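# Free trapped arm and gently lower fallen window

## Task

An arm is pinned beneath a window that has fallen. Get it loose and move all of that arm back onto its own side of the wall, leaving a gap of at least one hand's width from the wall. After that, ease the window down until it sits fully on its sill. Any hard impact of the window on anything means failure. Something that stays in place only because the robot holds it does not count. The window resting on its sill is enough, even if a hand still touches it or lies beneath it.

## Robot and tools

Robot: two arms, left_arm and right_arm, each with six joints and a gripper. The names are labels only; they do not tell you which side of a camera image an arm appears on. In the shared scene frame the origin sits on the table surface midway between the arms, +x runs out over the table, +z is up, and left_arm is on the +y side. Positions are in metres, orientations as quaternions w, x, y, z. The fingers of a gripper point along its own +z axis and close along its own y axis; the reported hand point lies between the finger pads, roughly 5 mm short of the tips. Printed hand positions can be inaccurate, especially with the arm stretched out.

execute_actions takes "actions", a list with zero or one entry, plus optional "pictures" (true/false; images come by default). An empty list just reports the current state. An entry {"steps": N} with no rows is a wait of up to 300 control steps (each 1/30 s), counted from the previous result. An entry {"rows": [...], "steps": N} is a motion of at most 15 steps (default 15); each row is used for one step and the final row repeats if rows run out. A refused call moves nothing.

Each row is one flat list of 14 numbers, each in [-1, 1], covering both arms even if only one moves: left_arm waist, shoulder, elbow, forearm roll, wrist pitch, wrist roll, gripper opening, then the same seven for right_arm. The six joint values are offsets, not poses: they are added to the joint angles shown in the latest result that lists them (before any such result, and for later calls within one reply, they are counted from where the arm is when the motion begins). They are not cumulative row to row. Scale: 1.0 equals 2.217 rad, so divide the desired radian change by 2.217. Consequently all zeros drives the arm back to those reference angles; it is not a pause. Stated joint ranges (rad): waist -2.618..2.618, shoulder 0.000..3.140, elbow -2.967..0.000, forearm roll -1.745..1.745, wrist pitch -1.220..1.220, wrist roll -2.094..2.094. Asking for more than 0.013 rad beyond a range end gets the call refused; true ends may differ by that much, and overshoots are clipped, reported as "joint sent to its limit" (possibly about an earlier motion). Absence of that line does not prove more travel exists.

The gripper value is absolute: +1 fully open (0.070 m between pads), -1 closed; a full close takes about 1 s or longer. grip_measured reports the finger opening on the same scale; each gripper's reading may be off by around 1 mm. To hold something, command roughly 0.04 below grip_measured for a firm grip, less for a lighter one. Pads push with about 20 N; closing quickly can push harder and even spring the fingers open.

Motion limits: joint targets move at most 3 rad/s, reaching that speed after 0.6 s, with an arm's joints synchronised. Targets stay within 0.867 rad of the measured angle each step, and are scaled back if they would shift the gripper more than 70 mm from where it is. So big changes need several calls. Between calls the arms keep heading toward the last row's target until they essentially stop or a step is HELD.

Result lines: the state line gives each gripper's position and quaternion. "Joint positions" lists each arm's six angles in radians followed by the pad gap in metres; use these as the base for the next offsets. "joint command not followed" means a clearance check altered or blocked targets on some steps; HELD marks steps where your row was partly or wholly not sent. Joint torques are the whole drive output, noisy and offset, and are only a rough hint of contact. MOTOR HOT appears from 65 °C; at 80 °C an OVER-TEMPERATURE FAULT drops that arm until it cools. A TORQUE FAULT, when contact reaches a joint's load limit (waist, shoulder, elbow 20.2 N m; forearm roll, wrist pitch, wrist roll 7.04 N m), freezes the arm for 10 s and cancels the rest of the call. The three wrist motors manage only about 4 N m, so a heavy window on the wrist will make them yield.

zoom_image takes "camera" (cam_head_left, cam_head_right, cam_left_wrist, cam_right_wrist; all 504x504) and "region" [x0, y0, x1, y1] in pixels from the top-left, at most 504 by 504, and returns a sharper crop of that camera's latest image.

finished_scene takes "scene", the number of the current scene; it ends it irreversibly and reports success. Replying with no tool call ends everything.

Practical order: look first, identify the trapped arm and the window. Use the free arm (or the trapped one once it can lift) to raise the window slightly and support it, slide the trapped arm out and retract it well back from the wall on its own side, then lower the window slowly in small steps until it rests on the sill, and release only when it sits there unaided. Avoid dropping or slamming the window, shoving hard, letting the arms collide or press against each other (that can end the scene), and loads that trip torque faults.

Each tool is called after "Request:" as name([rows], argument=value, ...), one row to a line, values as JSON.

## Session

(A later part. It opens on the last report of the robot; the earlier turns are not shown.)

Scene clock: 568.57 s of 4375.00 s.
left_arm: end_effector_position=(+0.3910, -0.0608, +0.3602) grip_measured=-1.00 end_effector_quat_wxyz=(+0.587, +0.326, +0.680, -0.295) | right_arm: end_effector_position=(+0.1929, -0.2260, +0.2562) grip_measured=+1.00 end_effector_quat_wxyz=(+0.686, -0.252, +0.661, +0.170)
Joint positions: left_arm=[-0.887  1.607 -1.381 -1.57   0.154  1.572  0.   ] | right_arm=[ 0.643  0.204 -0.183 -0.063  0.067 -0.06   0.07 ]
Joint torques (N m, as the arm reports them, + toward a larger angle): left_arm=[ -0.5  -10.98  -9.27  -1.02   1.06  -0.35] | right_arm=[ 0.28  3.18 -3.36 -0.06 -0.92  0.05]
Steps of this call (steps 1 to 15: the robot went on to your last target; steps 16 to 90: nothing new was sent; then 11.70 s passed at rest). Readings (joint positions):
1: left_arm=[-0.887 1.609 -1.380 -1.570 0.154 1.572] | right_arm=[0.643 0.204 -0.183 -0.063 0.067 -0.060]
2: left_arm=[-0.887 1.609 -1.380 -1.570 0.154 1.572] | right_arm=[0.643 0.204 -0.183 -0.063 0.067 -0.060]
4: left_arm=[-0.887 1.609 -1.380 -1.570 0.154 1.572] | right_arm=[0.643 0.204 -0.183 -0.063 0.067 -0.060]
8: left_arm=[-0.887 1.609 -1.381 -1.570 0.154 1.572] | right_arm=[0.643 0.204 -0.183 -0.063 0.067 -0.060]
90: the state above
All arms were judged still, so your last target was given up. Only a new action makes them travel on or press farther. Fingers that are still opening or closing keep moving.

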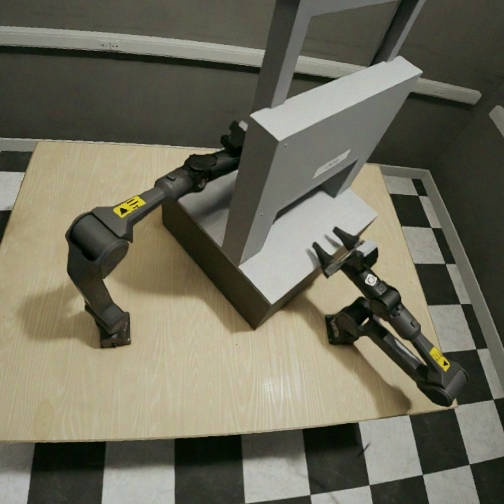

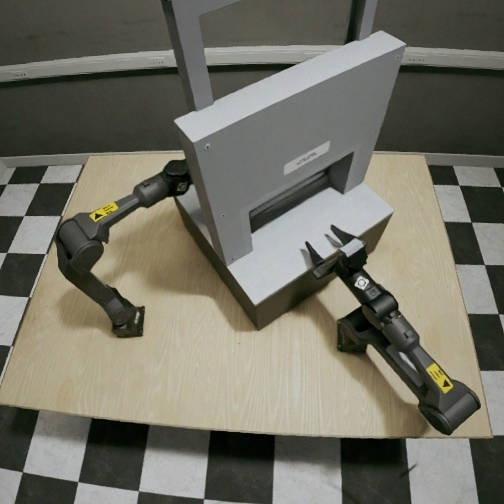

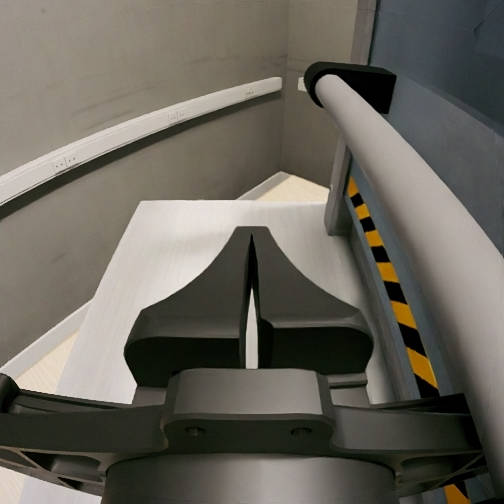

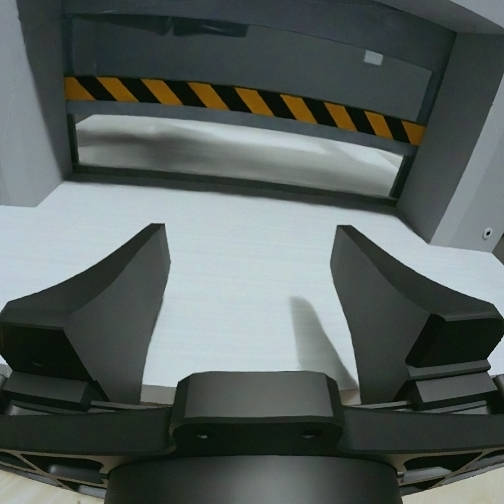

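Request:
execute_actions([
  {"rows": [[0,0.0005,0.0011,0,0,0,-1,0,0,0,0,0,0,1],[0,0.0009,0.0021,0,0,0,-1,0,0,0,0,0,0,1],[0,0.0014,0.0032,0,0,0,-1,0,0,0,0,0,0,1],[0,0.0019,0.0043,0,0,0,-1,0,0,0,0,0,0,1],[0,0.0023,0.0053,0,0,0,-1,0,0,0,0,0,0,1],[0,0.0028,0.0064,0,0,0,-1,0,0,0,0,0,0,1],[0,0.0033,0.0075,0,0,0,-1,0,0,0,0,0,0,1],[0,0.0037,0.0085,0,0,0,-1,0,0,0,0,0,0,1],[0,0.0042,0.0096,0,0,0,-1,0,0,0,0,0,0,1],[0,0.0047,0.0107,0,0,0,-1,0,0,0,0,0,0,1],[0,0.0051,0.0117,0,0,0,-1,0,0,0,0,0,0,1],[0,0.0056,0.0128,0,0,0,-1,0,0,0,0,0,0,1],[0,0.0061,0.0139,0,0,0,-1,0,0,0,0,0,0,1],[0,0.0065,0.0149,0,0,0,-1,0,0,0,0,0,0,1],[0,0.0070,0.0160,0,0,0,-1,0,0,0,0,0,0,1]], "steps": 15},
], pictures=false)

Request:
execute_actions([
  {"steps": 12},
])

Scene clock: 579.77 s of 4375.00 s.
left_arm: end_effector_position=(+0.3914, -0.0620, +0.3365) grip_measured=-1.00 end_effector_quat_wxyz=(+0.568, +0.331, +0.695, -0.291) | right_arm: end_effector_position=(+0.1929, -0.2260, +0.2562) grip_measured=+1.00 end_effector_quat_wxyz=(+0.686, -0.252, +0.661, +0.170)
Joint positions: left_arm=[-0.887  1.621 -1.345 -1.571  0.157  1.572  0.   ] | right_arm=[ 0.643  0.204 -0.183 -0.063  0.067 -0.06   0.07 ]
Joint torques (N m, as the arm reports them, + toward a larger angle): left_arm=[-0.94 -6.74 -8.2  -0.7   0.15 -0.36] | right_arm=[ 0.24  2.95 -3.34 -0.07 -0.92  0.05]
Steps of this call (steps 1 to 90: nothing new was sent; then 7.70 s passed at rest; steps 91 to 105: all 15 steps of this action). Readings (joint positions):
91: left_arm=[-0.887 1.607 -1.380 -1.570 0.154 1.572] | right_arm=[0.643 0.204 -0.183 -0.063 0.067 -0.060]
92: left_arm=[-0.887 1.607 -1.378 -1.571 0.154 1.572] | right_arm=[0.643 0.204 -0.183 -0.063 0.067 -0.060]
94: left_arm=[-0.887 1.607 -1.374 -1.571 0.155 1.572] | right_arm=[0.643 0.204 -0.183 -0.063 0.067 -0.060]
98: left_arm=[-0.887 1.610 -1.362 -1.571 0.157 1.572] | right_arm=[0.643 0.204 -0.183 -0.063 0.067 -0.060]
105: the state above

Scene clock: 580.17 s of 4375.00 s.
left_arm: end_effector_position=(+0.3918, -0.0620, +0.3349) grip_measured=-1.00 end_effector_quat_wxyz=(+0.567, +0.331, +0.696, -0.289) | right_arm: end_effector_position=(+0.1929, -0.2260, +0.2562) grip_measured=+1.00 end_effector_quat_wxyz=(+0.686, -0.252, +0.661, +0.170)
Joint positions: left_arm=[-0.888  1.623 -1.344 -1.57   0.155  1.572  0.   ] | right_arm=[ 0.643  0.204 -0.183 -0.063  0.067 -0.06   0.07 ]
Joint torques (N m, as the arm reports them, + toward a larger angle): left_arm=[ -0.56  -6.94 -10.03  -0.81   0.01  -0.38] | right_arm=[ 0.23  2.97 -3.33 -0.06 -0.93  0.04]
Steps of this call (steps 1 to 12: the robot went on to your last target). Readings (joint positions):
1: left_arm=[-0.887 1.622 -1.344 -1.570 0.157 1.572] | right_arm=[0.643 0.204 -0.183 -0.063 0.067 -0.060]
2: left_arm=[-0.887 1.623 -1.344 -1.570 0.156 1.572] | right_arm=[0.643 0.204 -0.183 -0.063 0.067 -0.060]
4: left_arm=[-0.887 1.623 -1.344 -1.570 0.156 1.572] | right_arm=[0.643 0.204 -0.183 -0.063 0.067 -0.060]
8: left_arm=[-0.888 1.623 -1.344 -1.570 0.155 1.572] | right_arm=[0.643 0.204 -0.183 -0.063 0.067 -0.060]
12: the state above

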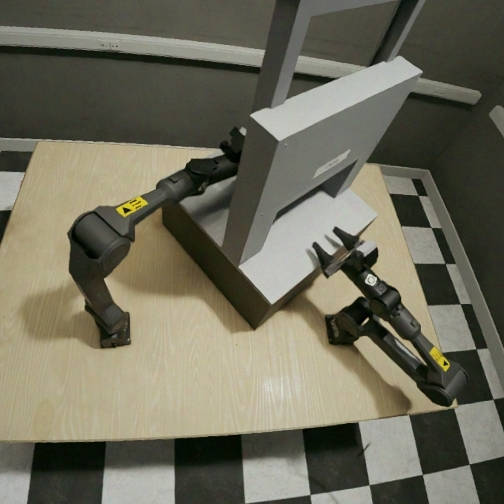

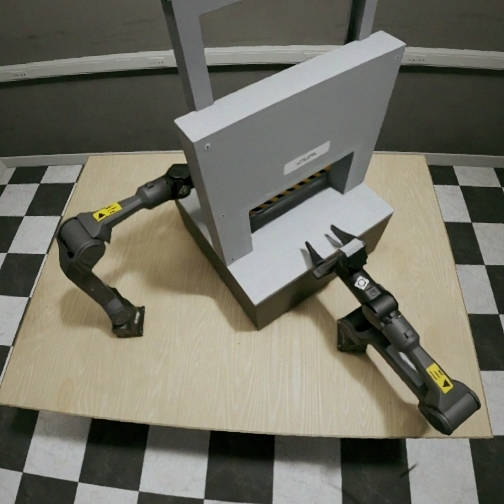

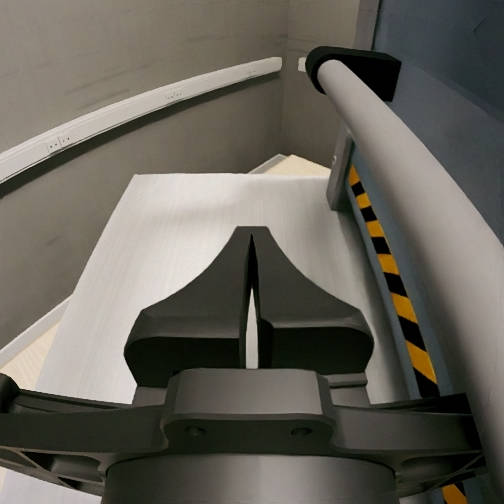

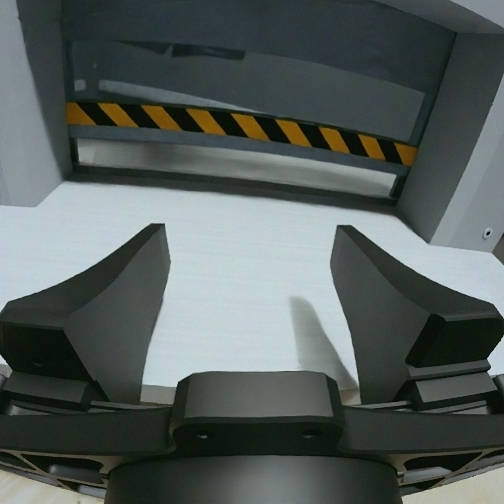

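Request:
execute_actions([
  {"rows": [[0,0.0002,0.0005,0,0,0,-1,0,0,0,0,0,0,1],[0,0.0005,0.0011,0,0,0,-1,0,0,0,0,0,0,1],[0,0.0007,0.0016,0,0,0,-1,0,0,0,0,0,0,1],[0,0.0009,0.0021,0,0,0,-1,0,0,0,0,0,0,1],[0,0.0012,0.0027,0,0,0,-1,0,0,0,0,0,0,1],[0,0.0014,0.0032,0,0,0,-1,0,0,0,0,0,0,1],[0,0.0016,0.0037,0,0,0,-1,0,0,0,0,0,0,1],[0,0.0019,0.0043,0,0,0,-1,0,0,0,0,0,0,1],[0,0.0021,0.0048,0,0,0,-1,0,0,0,0,0,0,1],[0,0.0023,0.0053,0,0,0,-1,0,0,0,0,0,0,1],[0,0.0026,0.0059,0,0,0,-1,0,0,0,0,0,0,1],[0,0.0028,0.0064,0,0,0,-1,0,0,0,0,0,0,1],[0,0.0030,0.0069,0,0,0,-1,0,0,0,0,0,0,1],[0,0.0033,0.0075,0,0,0,-1,0,0,0,0,0,0,1],[0,0.0035,0.0080,0,0,0,-1,0,0,0,0,0,0,1]], "steps": 15},
], pictures=false)

Request:
execute_actions([
  {"steps": 10},
])

Scene clock: 589.63 s of 4375.00 s.
left_arm: end_effector_position=(+0.3920, -0.0620, +0.3232) grip_measured=-1.00 end_effector_quat_wxyz=(+0.558, +0.332, +0.704, -0.287) | right_arm: end_effector_position=(+0.1929, -0.2260, +0.2562) grip_measured=+1.00 end_effector_quat_wxyz=(+0.686, -0.252, +0.661, +0.170)
Joint positions: left_arm=[-0.887  1.63  -1.326 -1.571  0.155  1.571  0.   ] | right_arm=[ 0.643  0.204 -0.183 -0.063  0.067 -0.06   0.07 ]
Joint torques (N m, as the arm reports them, + toward a larger angle): left_arm=[ 0.89 -6.4  -7.74 -0.7   0.03 -0.48] | right_arm=[ 0.2   2.92 -3.34 -0.06 -0.92  0.04]
Steps of this call (steps 1 to 15: the robot went on to your last target; steps 16 to 90: nothing new was sent; then 5.97 s passed at rest; steps 91 to 105: all 15 steps of this action). Readings (joint positions):
91: left_arm=[-0.887 1.623 -1.345 -1.570 0.154 1.572] | right_arm=[0.643 0.204 -0.183 -0.063 0.067 -0.060]
92: left_arm=[-0.887 1.623 -1.345 -1.571 0.154 1.571] | right_arm=[0.643 0.204 -0.183 -0.063 0.067 -0.060]
94: left_arm=[-0.887 1.623 -1.343 -1.571 0.154 1.571] | right_arm=[0.643 0.204 -0.183 -0.063 0.067 -0.060]
98: left_arm=[-0.887 1.625 -1.336 -1.571 0.155 1.571] | right_arm=[0.643 0.204 -0.183 -0.063 0.067 -0.060]
105: the state above

Scene clock: 589.97 s of 4375.00 s.
left_arm: end_effector_position=(+0.3921, -0.0620, +0.3224) grip_measured=-1.00 end_effector_quat_wxyz=(+0.558, +0.333, +0.704, -0.286) | right_arm: end_effector_position=(+0.1929, -0.2260, +0.2562) grip_measured=+1.00 end_effector_quat_wxyz=(+0.686, -0.252, +0.661, +0.170)
Joint positions: left_arm=[-0.887  1.631 -1.325 -1.57   0.155  1.571  0.   ] | right_arm=[ 0.643  0.204 -0.183 -0.063  0.067 -0.06   0.07 ]
Joint torques (N m, as the arm reports them, + toward a larger angle): left_arm=[ 0.59 -6.74 -8.82 -0.68  0.02 -0.35] | right_arm=[ 0.26  2.96 -3.34 -0.06 -0.93  0.04]
Steps of this call (steps 1 to 10: the robot went on to your last target). Readings (joint positions):
1: left_arm=[-0.887 1.630 -1.326 -1.570 0.155 1.571] | right_arm=[0.643 0.204 -0.183 -0.063 0.067 -0.060]
2: left_arm=[-0.887 1.631 -1.325 -1.570 0.155 1.571] | right_arm=[0.643 0.204 -0.183 -0.063 0.067 -0.060]
4: left_arm=[-0.887 1.631 -1.325 -1.570 0.155 1.571] | right_arm=[0.643 0.204 -0.183 -0.063 0.067 -0.060]
8: left_arm=[-0.887 1.631 -1.325 -1.570 0.155 1.571] | right_arm=[0.643 0.204 -0.183 -0.063 0.067 -0.060]
10: the state above

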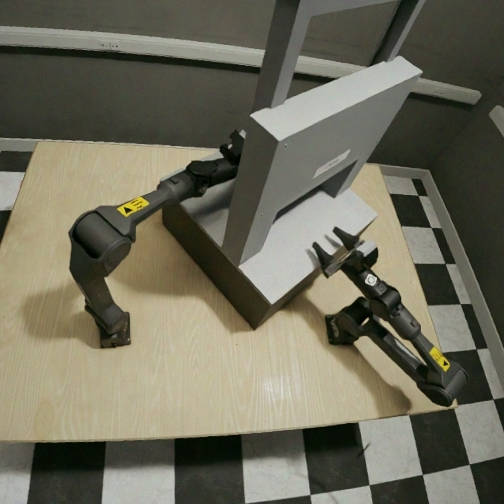

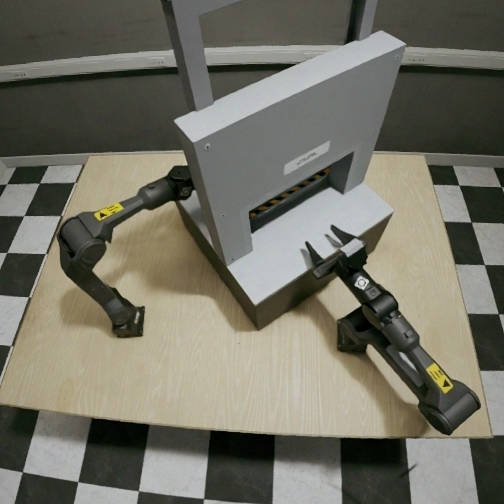

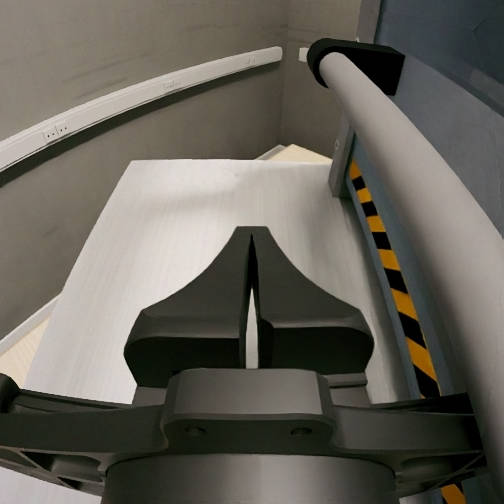

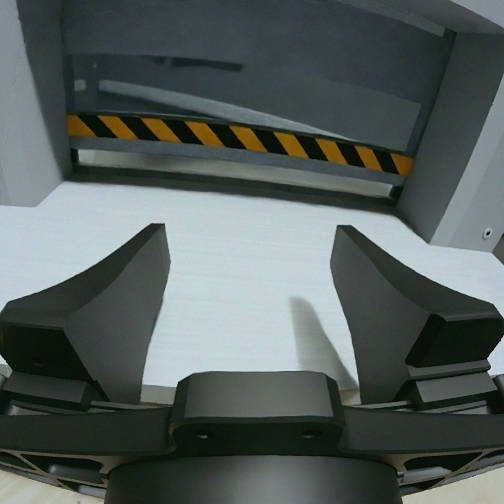

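Request:
execute_actions([
  {"rows": [[0,0.0001,0.0003,0,0,0,-1,0,0,0,0,0,0,1],[0,0.0003,0.0006,0,0,0,-1,0,0,0,0,0,0,1],[0,0.0004,0.0010,0,0,0,-1,0,0,0,0,0,0,1],[0,0.0006,0.0013,0,0,0,-1,0,0,0,0,0,0,1],[0,0.0007,0.0016,0,0,0,-1,0,0,0,0,0,0,1],[0,0.0008,0.0019,0,0,0,-1,0,0,0,0,0,0,1],[0,0.0010,0.0022,0,0,0,-1,0,0,0,0,0,0,1],[0,0.0011,0.0026,0,0,0,-1,0,0,0,0,0,0,1],[0,0.0013,0.0029,0,0,0,-1,0,0,0,0,0,0,1],[0,0.0014,0.0032,0,0,0,-1,0,0,0,0,0,0,1],[0,0.0015,0.0035,0,0,0,-1,0,0,0,0,0,0,1],[0,0.0017,0.0038,0,0,0,-1,0,0,0,0,0,0,1],[0,0.0018,0.0042,0,0,0,-1,0,0,0,0,0,0,1],[0,0.0020,0.0045,0,0,0,-1,0,0,0,0,0,0,1],[0,0.0021,0.0048,0,0,0,-1,0,0,0,0,0,0,1]], "steps": 15},
], pictures=false)

Request:
execute_actions([
  {"rows": [[0,0.0001,0.0003,0,0,0,-1,0,0,0,0,0,0,1],[0,0.0003,0.0006,0,0,0,-1,0,0,0,0,0,0,1],[0,0.0004,0.0010,0,0,0,-1,0,0,0,0,0,0,1],[0,0.0006,0.0013,0,0,0,-1,0,0,0,0,0,0,1],[0,0.0007,0.0016,0,0,0,-1,0,0,0,0,0,0,1],[0,0.0008,0.0019,0,0,0,-1,0,0,0,0,0,0,1],[0,0.0010,0.0022,0,0,0,-1,0,0,0,0,0,0,1],[0,0.0011,0.0026,0,0,0,-1,0,0,0,0,0,0,1],[0,0.0013,0.0029,0,0,0,-1,0,0,0,0,0,0,1],[0,0.0014,0.0032,0,0,0,-1,0,0,0,0,0,0,1],[0,0.0015,0.0035,0,0,0,-1,0,0,0,0,0,0,1],[0,0.0017,0.0038,0,0,0,-1,0,0,0,0,0,0,1],[0,0.0018,0.0042,0,0,0,-1,0,0,0,0,0,0,1],[0,0.0020,0.0045,0,0,0,-1,0,0,0,0,0,0,1],[0,0.0021,0.0048,0,0,0,-1,0,0,0,0,0,0,1]], "steps": 15},
])

Scene clock: 602.00 s of 4375.00 s.
left_arm: end_effector_position=(+0.3917, -0.0620, +0.3156) grip_measured=-1.00 end_effector_quat_wxyz=(+0.552, +0.334, +0.709, -0.285) | right_arm: end_effector_position=(+0.1929, -0.2260, +0.2562) grip_measured=+1.00 end_effector_quat_wxyz=(+0.686, -0.252, +0.661, +0.170)
Joint positions: left_arm=[-0.887  1.634 -1.315 -1.57   0.155  1.571  0.   ] | right_arm=[ 0.643  0.204 -0.183 -0.063  0.067 -0.06   0.07 ]
Joint torques (N m, as the arm reports them, + toward a larger angle): left_arm=[-0.26 -6.79 -8.2  -0.83  0.39 -0.53] | right_arm=[ 0.23  2.94 -3.33 -0.06 -0.92  0.04]
Steps of this call (steps 1 to 15: the robot went on to your last target; steps 16 to 90: nothing new was sent; then 8.53 s passed at rest; steps 91 to 105: all 15 steps of this action). Readings (joint positions):
91: left_arm=[-0.887 1.631 -1.326 -1.570 0.155 1.572] | right_arm=[0.643 0.204 -0.183 -0.063 0.067 -0.060]
92: left_arm=[-0.887 1.631 -1.325 -1.570 0.155 1.571] | right_arm=[0.643 0.204 -0.183 -0.063 0.067 -0.060]
94: left_arm=[-0.887 1.631 -1.324 -1.570 0.155 1.571] | right_arm=[0.643 0.204 -0.183 -0.063 0.067 -0.060]
98: left_arm=[-0.887 1.632 -1.320 -1.570 0.155 1.571] | right_arm=[0.643 0.204 -0.183 -0.063 0.067 -0.060]
105: the state above

Scene clock: 602.50 s of 4375.00 s.
left_arm: end_effector_position=(+0.3916, -0.0620, +0.3083) grip_measured=-1.00 end_effector_quat_wxyz=(+0.546, +0.336, +0.713, -0.283) | right_arm: end_effector_position=(+0.1929, -0.2260, +0.2562) grip_measured=+1.00 end_effector_quat_wxyz=(+0.686, -0.252, +0.661, +0.170)
Joint positions: left_arm=[-0.887  1.639 -1.304 -1.57   0.156  1.571  0.   ] | right_arm=[ 0.643  0.204 -0.183 -0.063  0.067 -0.06   0.07 ]
Joint torques (N m, as the arm reports them, + toward a larger angle): left_arm=[-0.42 -6.41 -8.51 -0.9   0.27 -0.56] | right_arm=[ 0.23  2.94 -3.36 -0.06 -0.92  0.04]
Steps of this call (steps 1 to 15: all 15 steps of this action). Readings (joint positions):
1: left_arm=[-0.887 1.634 -1.314 -1.570 0.155 1.571] | right_arm=[0.643 0.204 -0.183 -0.063 0.067 -0.060]
2: left_arm=[-0.887 1.634 -1.313 -1.570 0.155 1.571] | right_arm=[0.643 0.204 -0.183 -0.063 0.067 -0.060]
4: left_arm=[-0.887 1.635 -1.312 -1.570 0.155 1.571] | right_arm=[0.643 0.204 -0.183 -0.063 0.067 -0.060]
8: left_arm=[-0.887 1.636 -1.309 -1.570 0.155 1.571] | right_arm=[0.643 0.204 -0.183 -0.063 0.067 -0.060]
15: the state above

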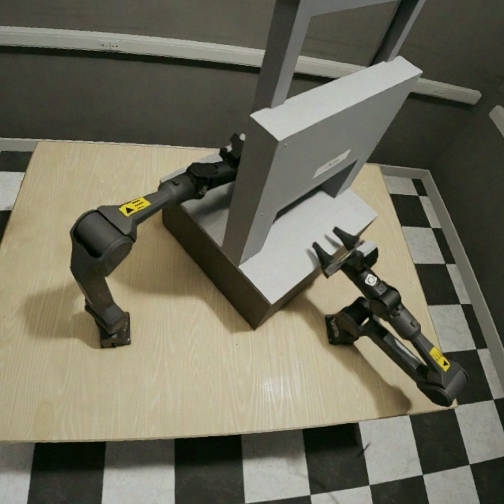

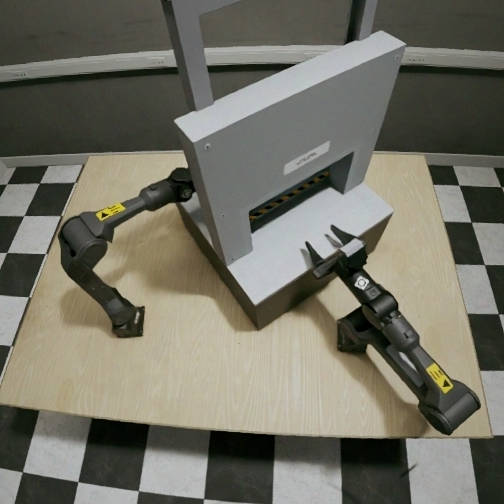

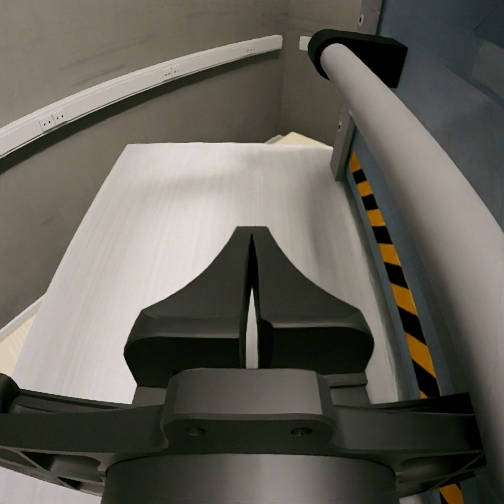

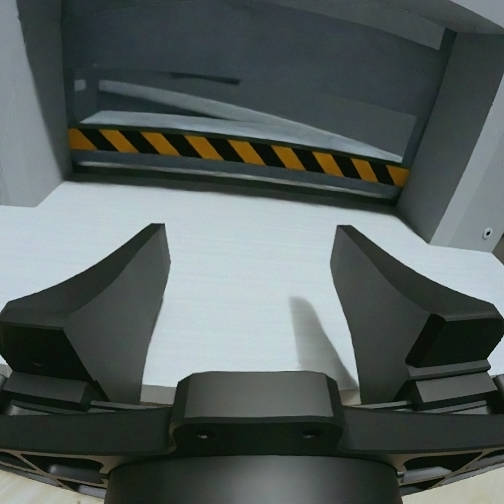

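Request:
execute_actions([
  {"rows": [[0,0.0001,0.0003,0,0,0,-1,0,0,0,0,0,0,1],[0,0.0003,0.0006,0,0,0,-1,0,0,0,0,0,0,1],[0,0.0004,0.0010,0,0,0,-1,0,0,0,0,0,0,1],[0,0.0006,0.0013,0,0,0,-1,0,0,0,0,0,0,1],[0,0.0007,0.0016,0,0,0,-1,0,0,0,0,0,0,1],[0,0.0008,0.0019,0,0,0,-1,0,0,0,0,0,0,1],[0,0.0010,0.0022,0,0,0,-1,0,0,0,0,0,0,1],[0,0.0011,0.0026,0,0,0,-1,0,0,0,0,0,0,1],[0,0.0013,0.0029,0,0,0,-1,0,0,0,0,0,0,1],[0,0.0014,0.0032,0,0,0,-1,0,0,0,0,0,0,1],[0,0.0015,0.0035,0,0,0,-1,0,0,0,0,0,0,1],[0,0.0017,0.0038,0,0,0,-1,0,0,0,0,0,0,1],[0,0.0018,0.0042,0,0,0,-1,0,0,0,0,0,0,1],[0,0.0020,0.0045,0,0,0,-1,0,0,0,0,0,0,1],[0,0.0021,0.0048,0,0,0,-1,0,0,0,0,0,0,1]], "steps": 15},
], pictures=false)

Request:
execute_actions([
  {"rows": [[0,0.0001,0.0003,0,0,0,-1,0,0,0,0,0,0,1],[0,0.0003,0.0006,0,0,0,-1,0,0,0,0,0,0,1],[0,0.0004,0.0010,0,0,0,-1,0,0,0,0,0,0,1],[0,0.0006,0.0013,0,0,0,-1,0,0,0,0,0,0,1],[0,0.0007,0.0016,0,0,0,-1,0,0,0,0,0,0,1],[0,0.0008,0.0019,0,0,0,-1,0,0,0,0,0,0,1],[0,0.0010,0.0022,0,0,0,-1,0,0,0,0,0,0,1],[0,0.0011,0.0026,0,0,0,-1,0,0,0,0,0,0,1],[0,0.0013,0.0029,0,0,0,-1,0,0,0,0,0,0,1],[0,0.0014,0.0032,0,0,0,-1,0,0,0,0,0,0,1],[0,0.0015,0.0035,0,0,0,-1,0,0,0,0,0,0,1],[0,0.0017,0.0038,0,0,0,-1,0,0,0,0,0,0,1],[0,0.0018,0.0042,0,0,0,-1,0,0,0,0,0,0,1],[0,0.0020,0.0045,0,0,0,-1,0,0,0,0,0,0,1],[0,0.0021,0.0048,0,0,0,-1,0,0,0,0,0,0,1]], "steps": 15},
])

Scene clock: 615.30 s of 4375.00 s.
left_arm: end_effector_position=(+0.3915, -0.0619, +0.3012) grip_measured=-1.00 end_effector_quat_wxyz=(+0.541, +0.337, +0.717, -0.281) | right_arm: end_effector_position=(+0.1929, -0.2260, +0.2562) grip_measured=+1.00 end_effector_quat_wxyz=(+0.686, -0.252, +0.661, +0.170)
Joint positions: left_arm=[-0.888  1.643 -1.294 -1.57   0.155  1.571  0.   ] | right_arm=[ 0.643  0.204 -0.183 -0.063  0.067 -0.06   0.07 ]
Joint torques (N m, as the arm reports them, + toward a larger angle): left_arm=[ 0.   -6.31 -8.62 -0.96  0.15 -0.53] | right_arm=[ 0.22  2.97 -3.34 -0.06 -0.92  0.04]
Steps of this call (steps 1 to 15: the robot went on to your last target; steps 16 to 90: nothing new was sent; then 9.30 s passed at rest; steps 91 to 105: all 15 steps of this action). Readings (joint positions):
91: left_arm=[-0.888 1.639 -1.304 -1.570 0.155 1.571] | right_arm=[0.643 0.204 -0.183 -0.063 0.067 -0.060]
92: left_arm=[-0.888 1.639 -1.304 -1.570 0.155 1.571] | right_arm=[0.643 0.204 -0.183 -0.063 0.067 -0.060]
94: left_arm=[-0.888 1.639 -1.304 -1.570 0.155 1.571] | right_arm=[0.643 0.204 -0.183 -0.063 0.067 -0.060]
98: left_arm=[-0.888 1.640 -1.301 -1.570 0.155 1.571] | right_arm=[0.643 0.204 -0.183 -0.063 0.067 -0.060]
105: the state above

Scene clock: 615.80 s of 4375.00 s.
left_arm: end_effector_position=(+0.3912, -0.0617, +0.2939) grip_measured=-1.00 end_effector_quat_wxyz=(+0.535, +0.338, +0.722, -0.279) | right_arm: end_effector_position=(+0.1929, -0.2260, +0.2562) grip_measured=+1.00 end_effector_quat_wxyz=(+0.686, -0.252, +0.661, +0.170)
Joint positions: left_arm=[-0.888  1.648 -1.283 -1.57   0.155  1.571  0.   ] | right_arm=[ 0.643  0.204 -0.183 -0.063  0.067 -0.06   0.07 ]
Joint torques (N m, as the arm reports them, + toward a larger angle): left_arm=[ 0.01 -6.54 -8.7  -0.91  0.14 -0.55] | right_arm=[ 0.24  2.95 -3.33 -0.06 -0.93  0.04]
Steps of this call (steps 1 to 15: all 15 steps of this action). Readings (joint positions):
1: left_arm=[-0.888 1.643 -1.293 -1.570 0.155 1.571] | right_arm=[0.643 0.204 -0.183 -0.063 0.067 -0.060]
2: left_arm=[-0.888 1.644 -1.292 -1.570 0.155 1.571] | right_arm=[0.643 0.204 -0.183 -0.063 0.067 -0.060]
4: left_arm=[-0.888 1.644 -1.291 -1.570 0.155 1.571] | right_arm=[0.643 0.204 -0.183 -0.063 0.067 -0.060]
8: left_arm=[-0.888 1.646 -1.288 -1.570 0.155 1.571] | right_arm=[0.643 0.204 -0.183 -0.063 0.067 -0.060]
15: the state above

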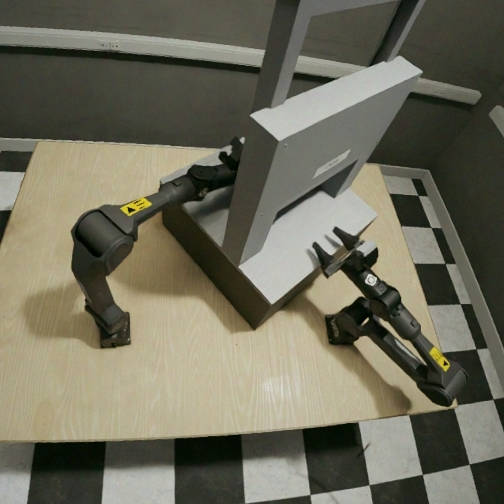

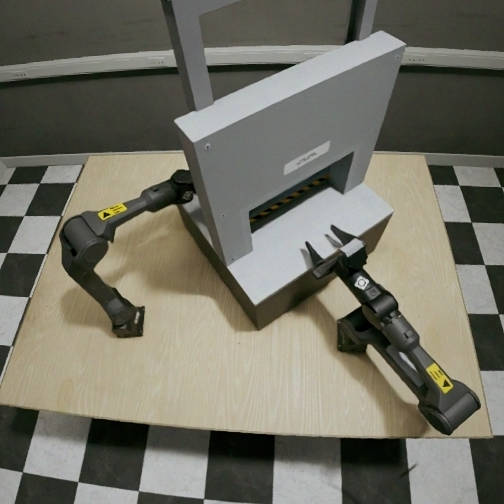

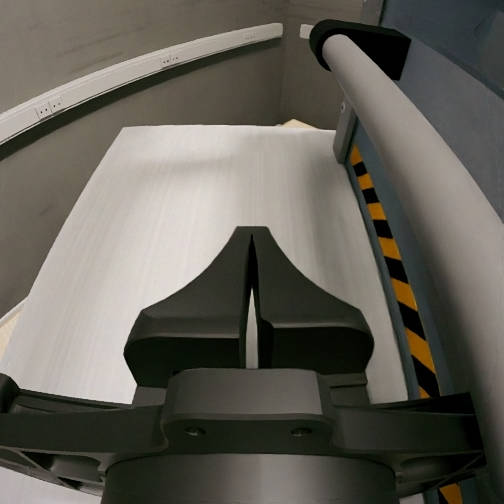

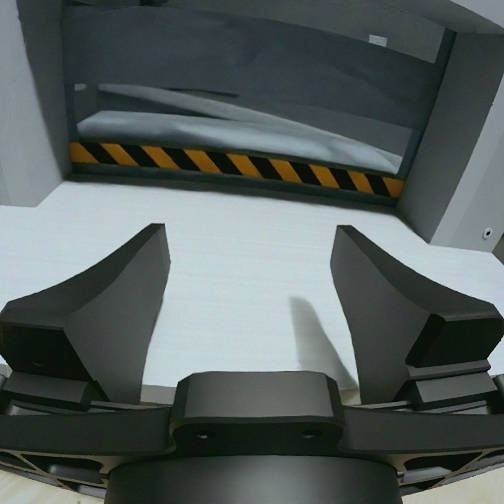

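Request:
execute_actions([
  {"rows": [[0,0.0001,0.0003,0,0,0,-1,0,0,0,0,0,0,1],[0,0.0003,0.0006,0,0,0,-1,0,0,0,0,0,0,1],[0,0.0004,0.0010,0,0,0,-1,0,0,0,0,0,0,1],[0,0.0006,0.0013,0,0,0,-1,0,0,0,0,0,0,1],[0,0.0007,0.0016,0,0,0,-1,0,0,0,0,0,0,1],[0,0.0008,0.0019,0,0,0,-1,0,0,0,0,0,0,1],[0,0.0010,0.0022,0,0,0,-1,0,0,0,0,0,0,1],[0,0.0011,0.0026,0,0,0,-1,0,0,0,0,0,0,1],[0,0.0013,0.0029,0,0,0,-1,0,0,0,0,0,0,1],[0,0.0014,0.0032,0,0,0,-1,0,0,0,0,0,0,1],[0,0.0015,0.0035,0,0,0,-1,0,0,0,0,0,0,1],[0,0.0017,0.0038,0,0,0,-1,0,0,0,0,0,0,1],[0,0.0018,0.0042,0,0,0,-1,0,0,0,0,0,0,1],[0,0.0020,0.0045,0,0,0,-1,0,0,0,0,0,0,1],[0,0.0021,0.0048,0,0,0,-1,0,0,0,0,0,0,1]], "steps": 15},
], pictures=false)

Request:
execute_actions([
  {"rows": [[0,0.0001,0.0003,0,0,0,-1,0,0,0,0,0,0,1],[0,0.0003,0.0006,0,0,0,-1,0,0,0,0,0,0,1],[0,0.0004,0.0010,0,0,0,-1,0,0,0,0,0,0,1],[0,0.0006,0.0013,0,0,0,-1,0,0,0,0,0,0,1],[0,0.0007,0.0016,0,0,0,-1,0,0,0,0,0,0,1],[0,0.0008,0.0019,0,0,0,-1,0,0,0,0,0,0,1],[0,0.0010,0.0022,0,0,0,-1,0,0,0,0,0,0,1],[0,0.0011,0.0026,0,0,0,-1,0,0,0,0,0,0,1],[0,0.0013,0.0029,0,0,0,-1,0,0,0,0,0,0,1],[0,0.0014,0.0032,0,0,0,-1,0,0,0,0,0,0,1],[0,0.0015,0.0035,0,0,0,-1,0,0,0,0,0,0,1],[0,0.0017,0.0038,0,0,0,-1,0,0,0,0,0,0,1],[0,0.0018,0.0042,0,0,0,-1,0,0,0,0,0,0,1],[0,0.0020,0.0045,0,0,0,-1,0,0,0,0,0,0,1],[0,0.0021,0.0048,0,0,0,-1,0,0,0,0,0,0,1]], "steps": 15},
])

Scene clock: 625.67 s of 4375.00 s.
left_arm: end_effector_position=(+0.3910, -0.0614, +0.2869) grip_measured=-1.00 end_effector_quat_wxyz=(+0.530, +0.339, +0.726, -0.278) | right_arm: end_effector_position=(+0.1929, -0.2260, +0.2562) grip_measured=+1.00 end_effector_quat_wxyz=(+0.686, -0.252, +0.661, +0.170)
Joint positions: left_arm=[-0.888  1.652 -1.272 -1.57   0.155  1.571  0.   ] | right_arm=[ 0.643  0.204 -0.183 -0.063  0.067 -0.06   0.07 ]
Joint torques (N m, as the arm reports them, + toward a larger angle): left_arm=[-0.07 -6.77 -8.29 -0.89  0.13 -0.55] | right_arm=[ 0.23  2.94 -3.33 -0.07 -0.92  0.05]
Steps of this call (steps 1 to 15: the robot went on to your last target; steps 16 to 90: nothing new was sent; then 6.37 s passed at rest; steps 91 to 105: all 15 steps of this action). Readings (joint positions):
91: left_arm=[-0.888 1.648 -1.283 -1.570 0.155 1.571] | right_arm=[0.643 0.204 -0.183 -0.063 0.067 -0.060]
92: left_arm=[-0.888 1.648 -1.283 -1.570 0.155 1.571] | right_arm=[0.643 0.204 -0.183 -0.063 0.067 -0.060]
94: left_arm=[-0.888 1.648 -1.283 -1.570 0.155 1.571] | right_arm=[0.643 0.204 -0.183 -0.063 0.067 -0.060]
98: left_arm=[-0.888 1.649 -1.280 -1.570 0.155 1.571] | right_arm=[0.643 0.204 -0.183 -0.063 0.067 -0.060]
105: the state above

Scene clock: 626.17 s of 4375.00 s.
left_arm: end_effector_position=(+0.3905, -0.0613, +0.2833) grip_measured=-1.00 end_effector_quat_wxyz=(+0.526, +0.339, +0.729, -0.278) | right_arm: end_effector_position=(+0.1929, -0.2260, +0.2562) grip_measured=+1.00 end_effector_quat_wxyz=(+0.686, -0.252, +0.661, +0.170)
Joint positions: left_arm=[-0.888  1.654 -1.266 -1.573  0.155  1.569  0.   ] | right_arm=[ 0.643  0.204 -0.183 -0.063  0.067 -0.06   0.07 ]
Joint torques (N m, as the arm reports them, + toward a larger angle): left_arm=[ 0.42 -4.33 -3.7  -0.26  0.06 -0.21] | right_arm=[ 0.25  2.96 -3.33 -0.06 -0.92  0.04]
Steps of this call (steps 1 to 15: all 15 steps of this action). Readings (joint positions):
1: left_arm=[-0.888 1.652 -1.272 -1.570 0.155 1.571] | right_arm=[0.643 0.204 -0.183 -0.063 0.067 -0.060]
2: left_arm=[-0.888 1.653 -1.271 -1.570 0.155 1.571] | right_arm=[0.643 0.204 -0.183 -0.063 0.067 -0.060]
4: left_arm=[-0.888 1.653 -1.270 -1.570 0.155 1.571] | right_arm=[0.643 0.204 -0.183 -0.063 0.067 -0.060]
8: left_arm=[-0.888 1.654 -1.269 -1.571 0.155 1.571] | right_arm=[0.643 0.204 -0.183 -0.063 0.067 -0.060]
15: the state above

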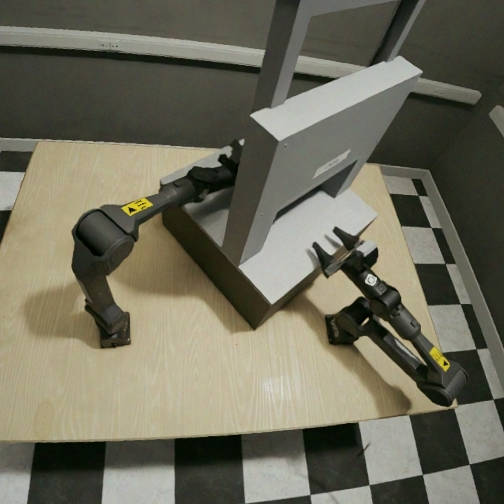

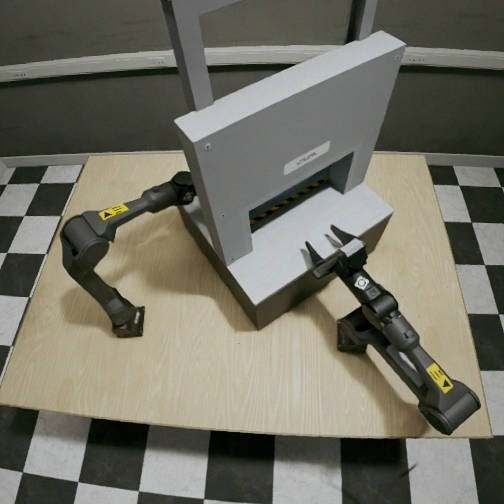

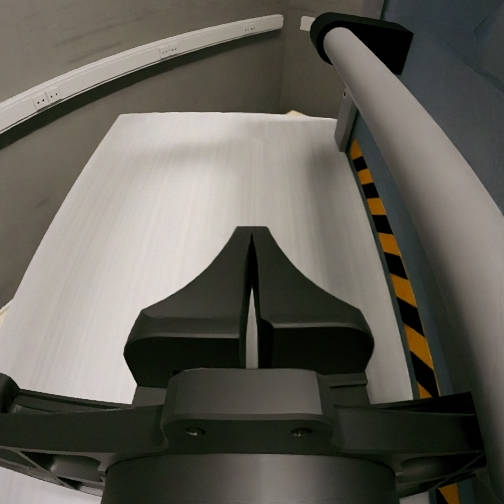

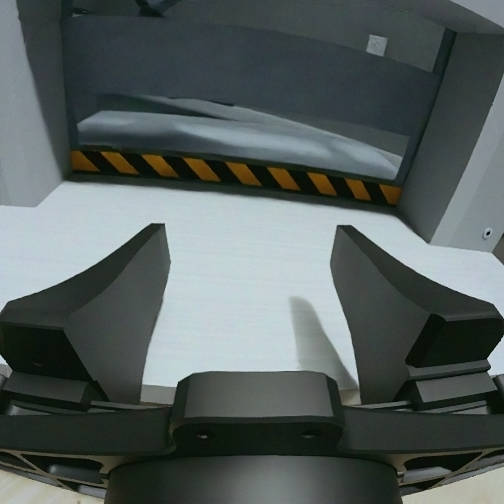

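Request:
execute_actions([
  {"rows": [[0,0.0017,0.004,0,0,0,-1,-0.1,0,0,0,0,0,1],[0,0.0035,0.008,0,0,0,-1,-0.2,0,0,0,0,0,1],[0,0.0053,0.012,0,0,0,-1,-0.3,0,0,0,0,0,1],[0,0.0053,0.012,0,0,0,-1,-0.4,0,0,0,0,0,1]], "steps": 15},
], pictures=false)

Request:
execute_actions([
  {"steps": 25},
])

Scene clock: 632.87 s of 4375.00 s.
left_arm: end_effector_position=(+0.3895, -0.0600, +0.2648) grip_measured=-1.00 end_effector_quat_wxyz=(+0.511, +0.342, +0.740, -0.273) | right_arm: end_effector_position=(+0.2286, -0.3292, +0.2562) grip_measured=+1.00 end_effector_quat_wxyz=(+0.707, -0.064, +0.704, -0.022)
Joint positions: left_arm=[-0.888  1.666 -1.24  -1.573  0.155  1.57   0.   ] | right_arm=[ 0.095  0.204 -0.183 -0.063  0.067 -0.06   0.07 ]
Joint torques (N m, as the arm reports them, + toward a larger angle): left_arm=[ 0.64 -5.21 -5.4  -0.25 -0.05 -0.24] | right_arm=[-0.57  2.95 -3.32 -0.07 -0.92  0.04]
Steps of this call (steps 1 to 15: the robot went on to your last target; steps 16 to 90: nothing new was sent; then 3.20 s passed at rest; steps 91 to 105: all 15 steps of this action). Readings (joint positions):
91: left_arm=[-0.888 1.657 -1.261 -1.570 0.155 1.571] | right_arm=[0.642 0.204 -0.183 -0.063 0.067 -0.060]
92: left_arm=[-0.888 1.658 -1.257 -1.571 0.155 1.571] | right_arm=[0.636 0.204 -0.183 -0.063 0.067 -0.060]
94: left_arm=[-0.888 1.665 -1.240 -1.571 0.155 1.571] | right_arm=[0.606 0.204 -0.183 -0.063 0.067 -0.060]
98: left_arm=[-0.888 1.668 -1.238 -1.572 0.155 1.571] | right_arm=[0.477 0.204 -0.183 -0.063 0.067 -0.060]
105: the state above

Scene clock: 633.70 s of 4375.00 s.
left_arm: end_effector_position=(+0.3893, -0.0602, +0.2652) grip_measured=-1.00 end_effector_quat_wxyz=(+0.511, +0.341, +0.740, -0.273) | right_arm: end_effector_position=(+0.2211, -0.3968, +0.2562) grip_measured=+1.00 end_effector_quat_wxyz=(+0.693, +0.055, +0.705, -0.141)
Joint positions: left_arm=[-0.888  1.666 -1.24  -1.573  0.155  1.569  0.   ] | right_arm=[-0.244  0.204 -0.183 -0.063  0.067 -0.06   0.07 ]
Joint torques (N m, as the arm reports them, + toward a larger angle): left_arm=[ 0.44 -5.3  -4.92 -0.28  0.01 -0.22] | right_arm=[ 1.    2.97 -3.34 -0.07 -0.92  0.04]
Steps of this call (steps 1 to 25: the robot went on to your last target). Readings (joint positions):
1: left_arm=[-0.888 1.666 -1.240 -1.573 0.155 1.570] | right_arm=[0.039 0.204 -0.183 -0.063 0.067 -0.060]
2: left_arm=[-0.888 1.666 -1.240 -1.573 0.155 1.570] | right_arm=[-0.016 0.204 -0.183 -0.063 0.067 -0.060]
4: left_arm=[-0.888 1.666 -1.240 -1.573 0.155 1.570] | right_arm=[-0.107 0.204 -0.183 -0.063 0.067 -0.060]
8: left_arm=[-0.888 1.666 -1.240 -1.573 0.155 1.569] | right_arm=[-0.219 0.204 -0.183 -0.063 0.067 -0.060]
25: the state above

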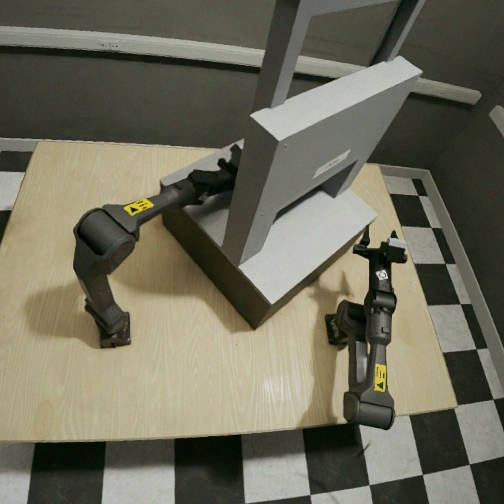

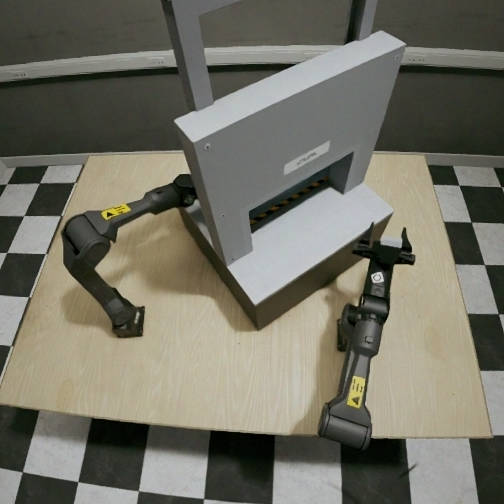

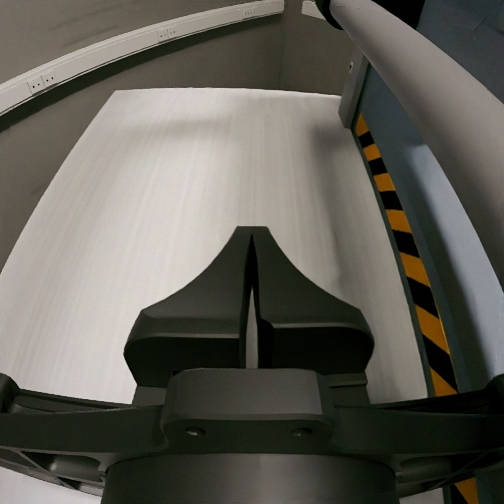

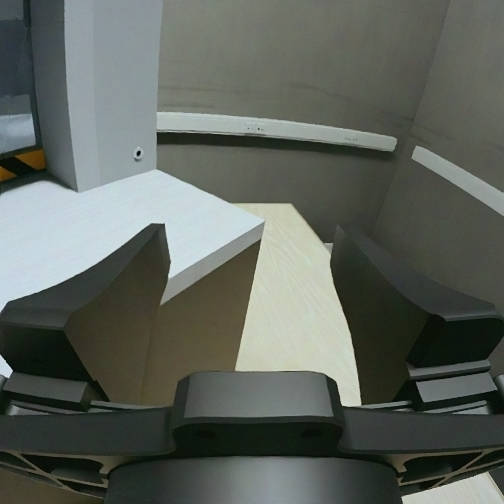

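The window is resting on the sill and the left hand is no longer touching it. The right arm is clear of the wall, so I'm ending scene 1.

Request:
finished_scene(scene=1)

The scene is finished: the task was done.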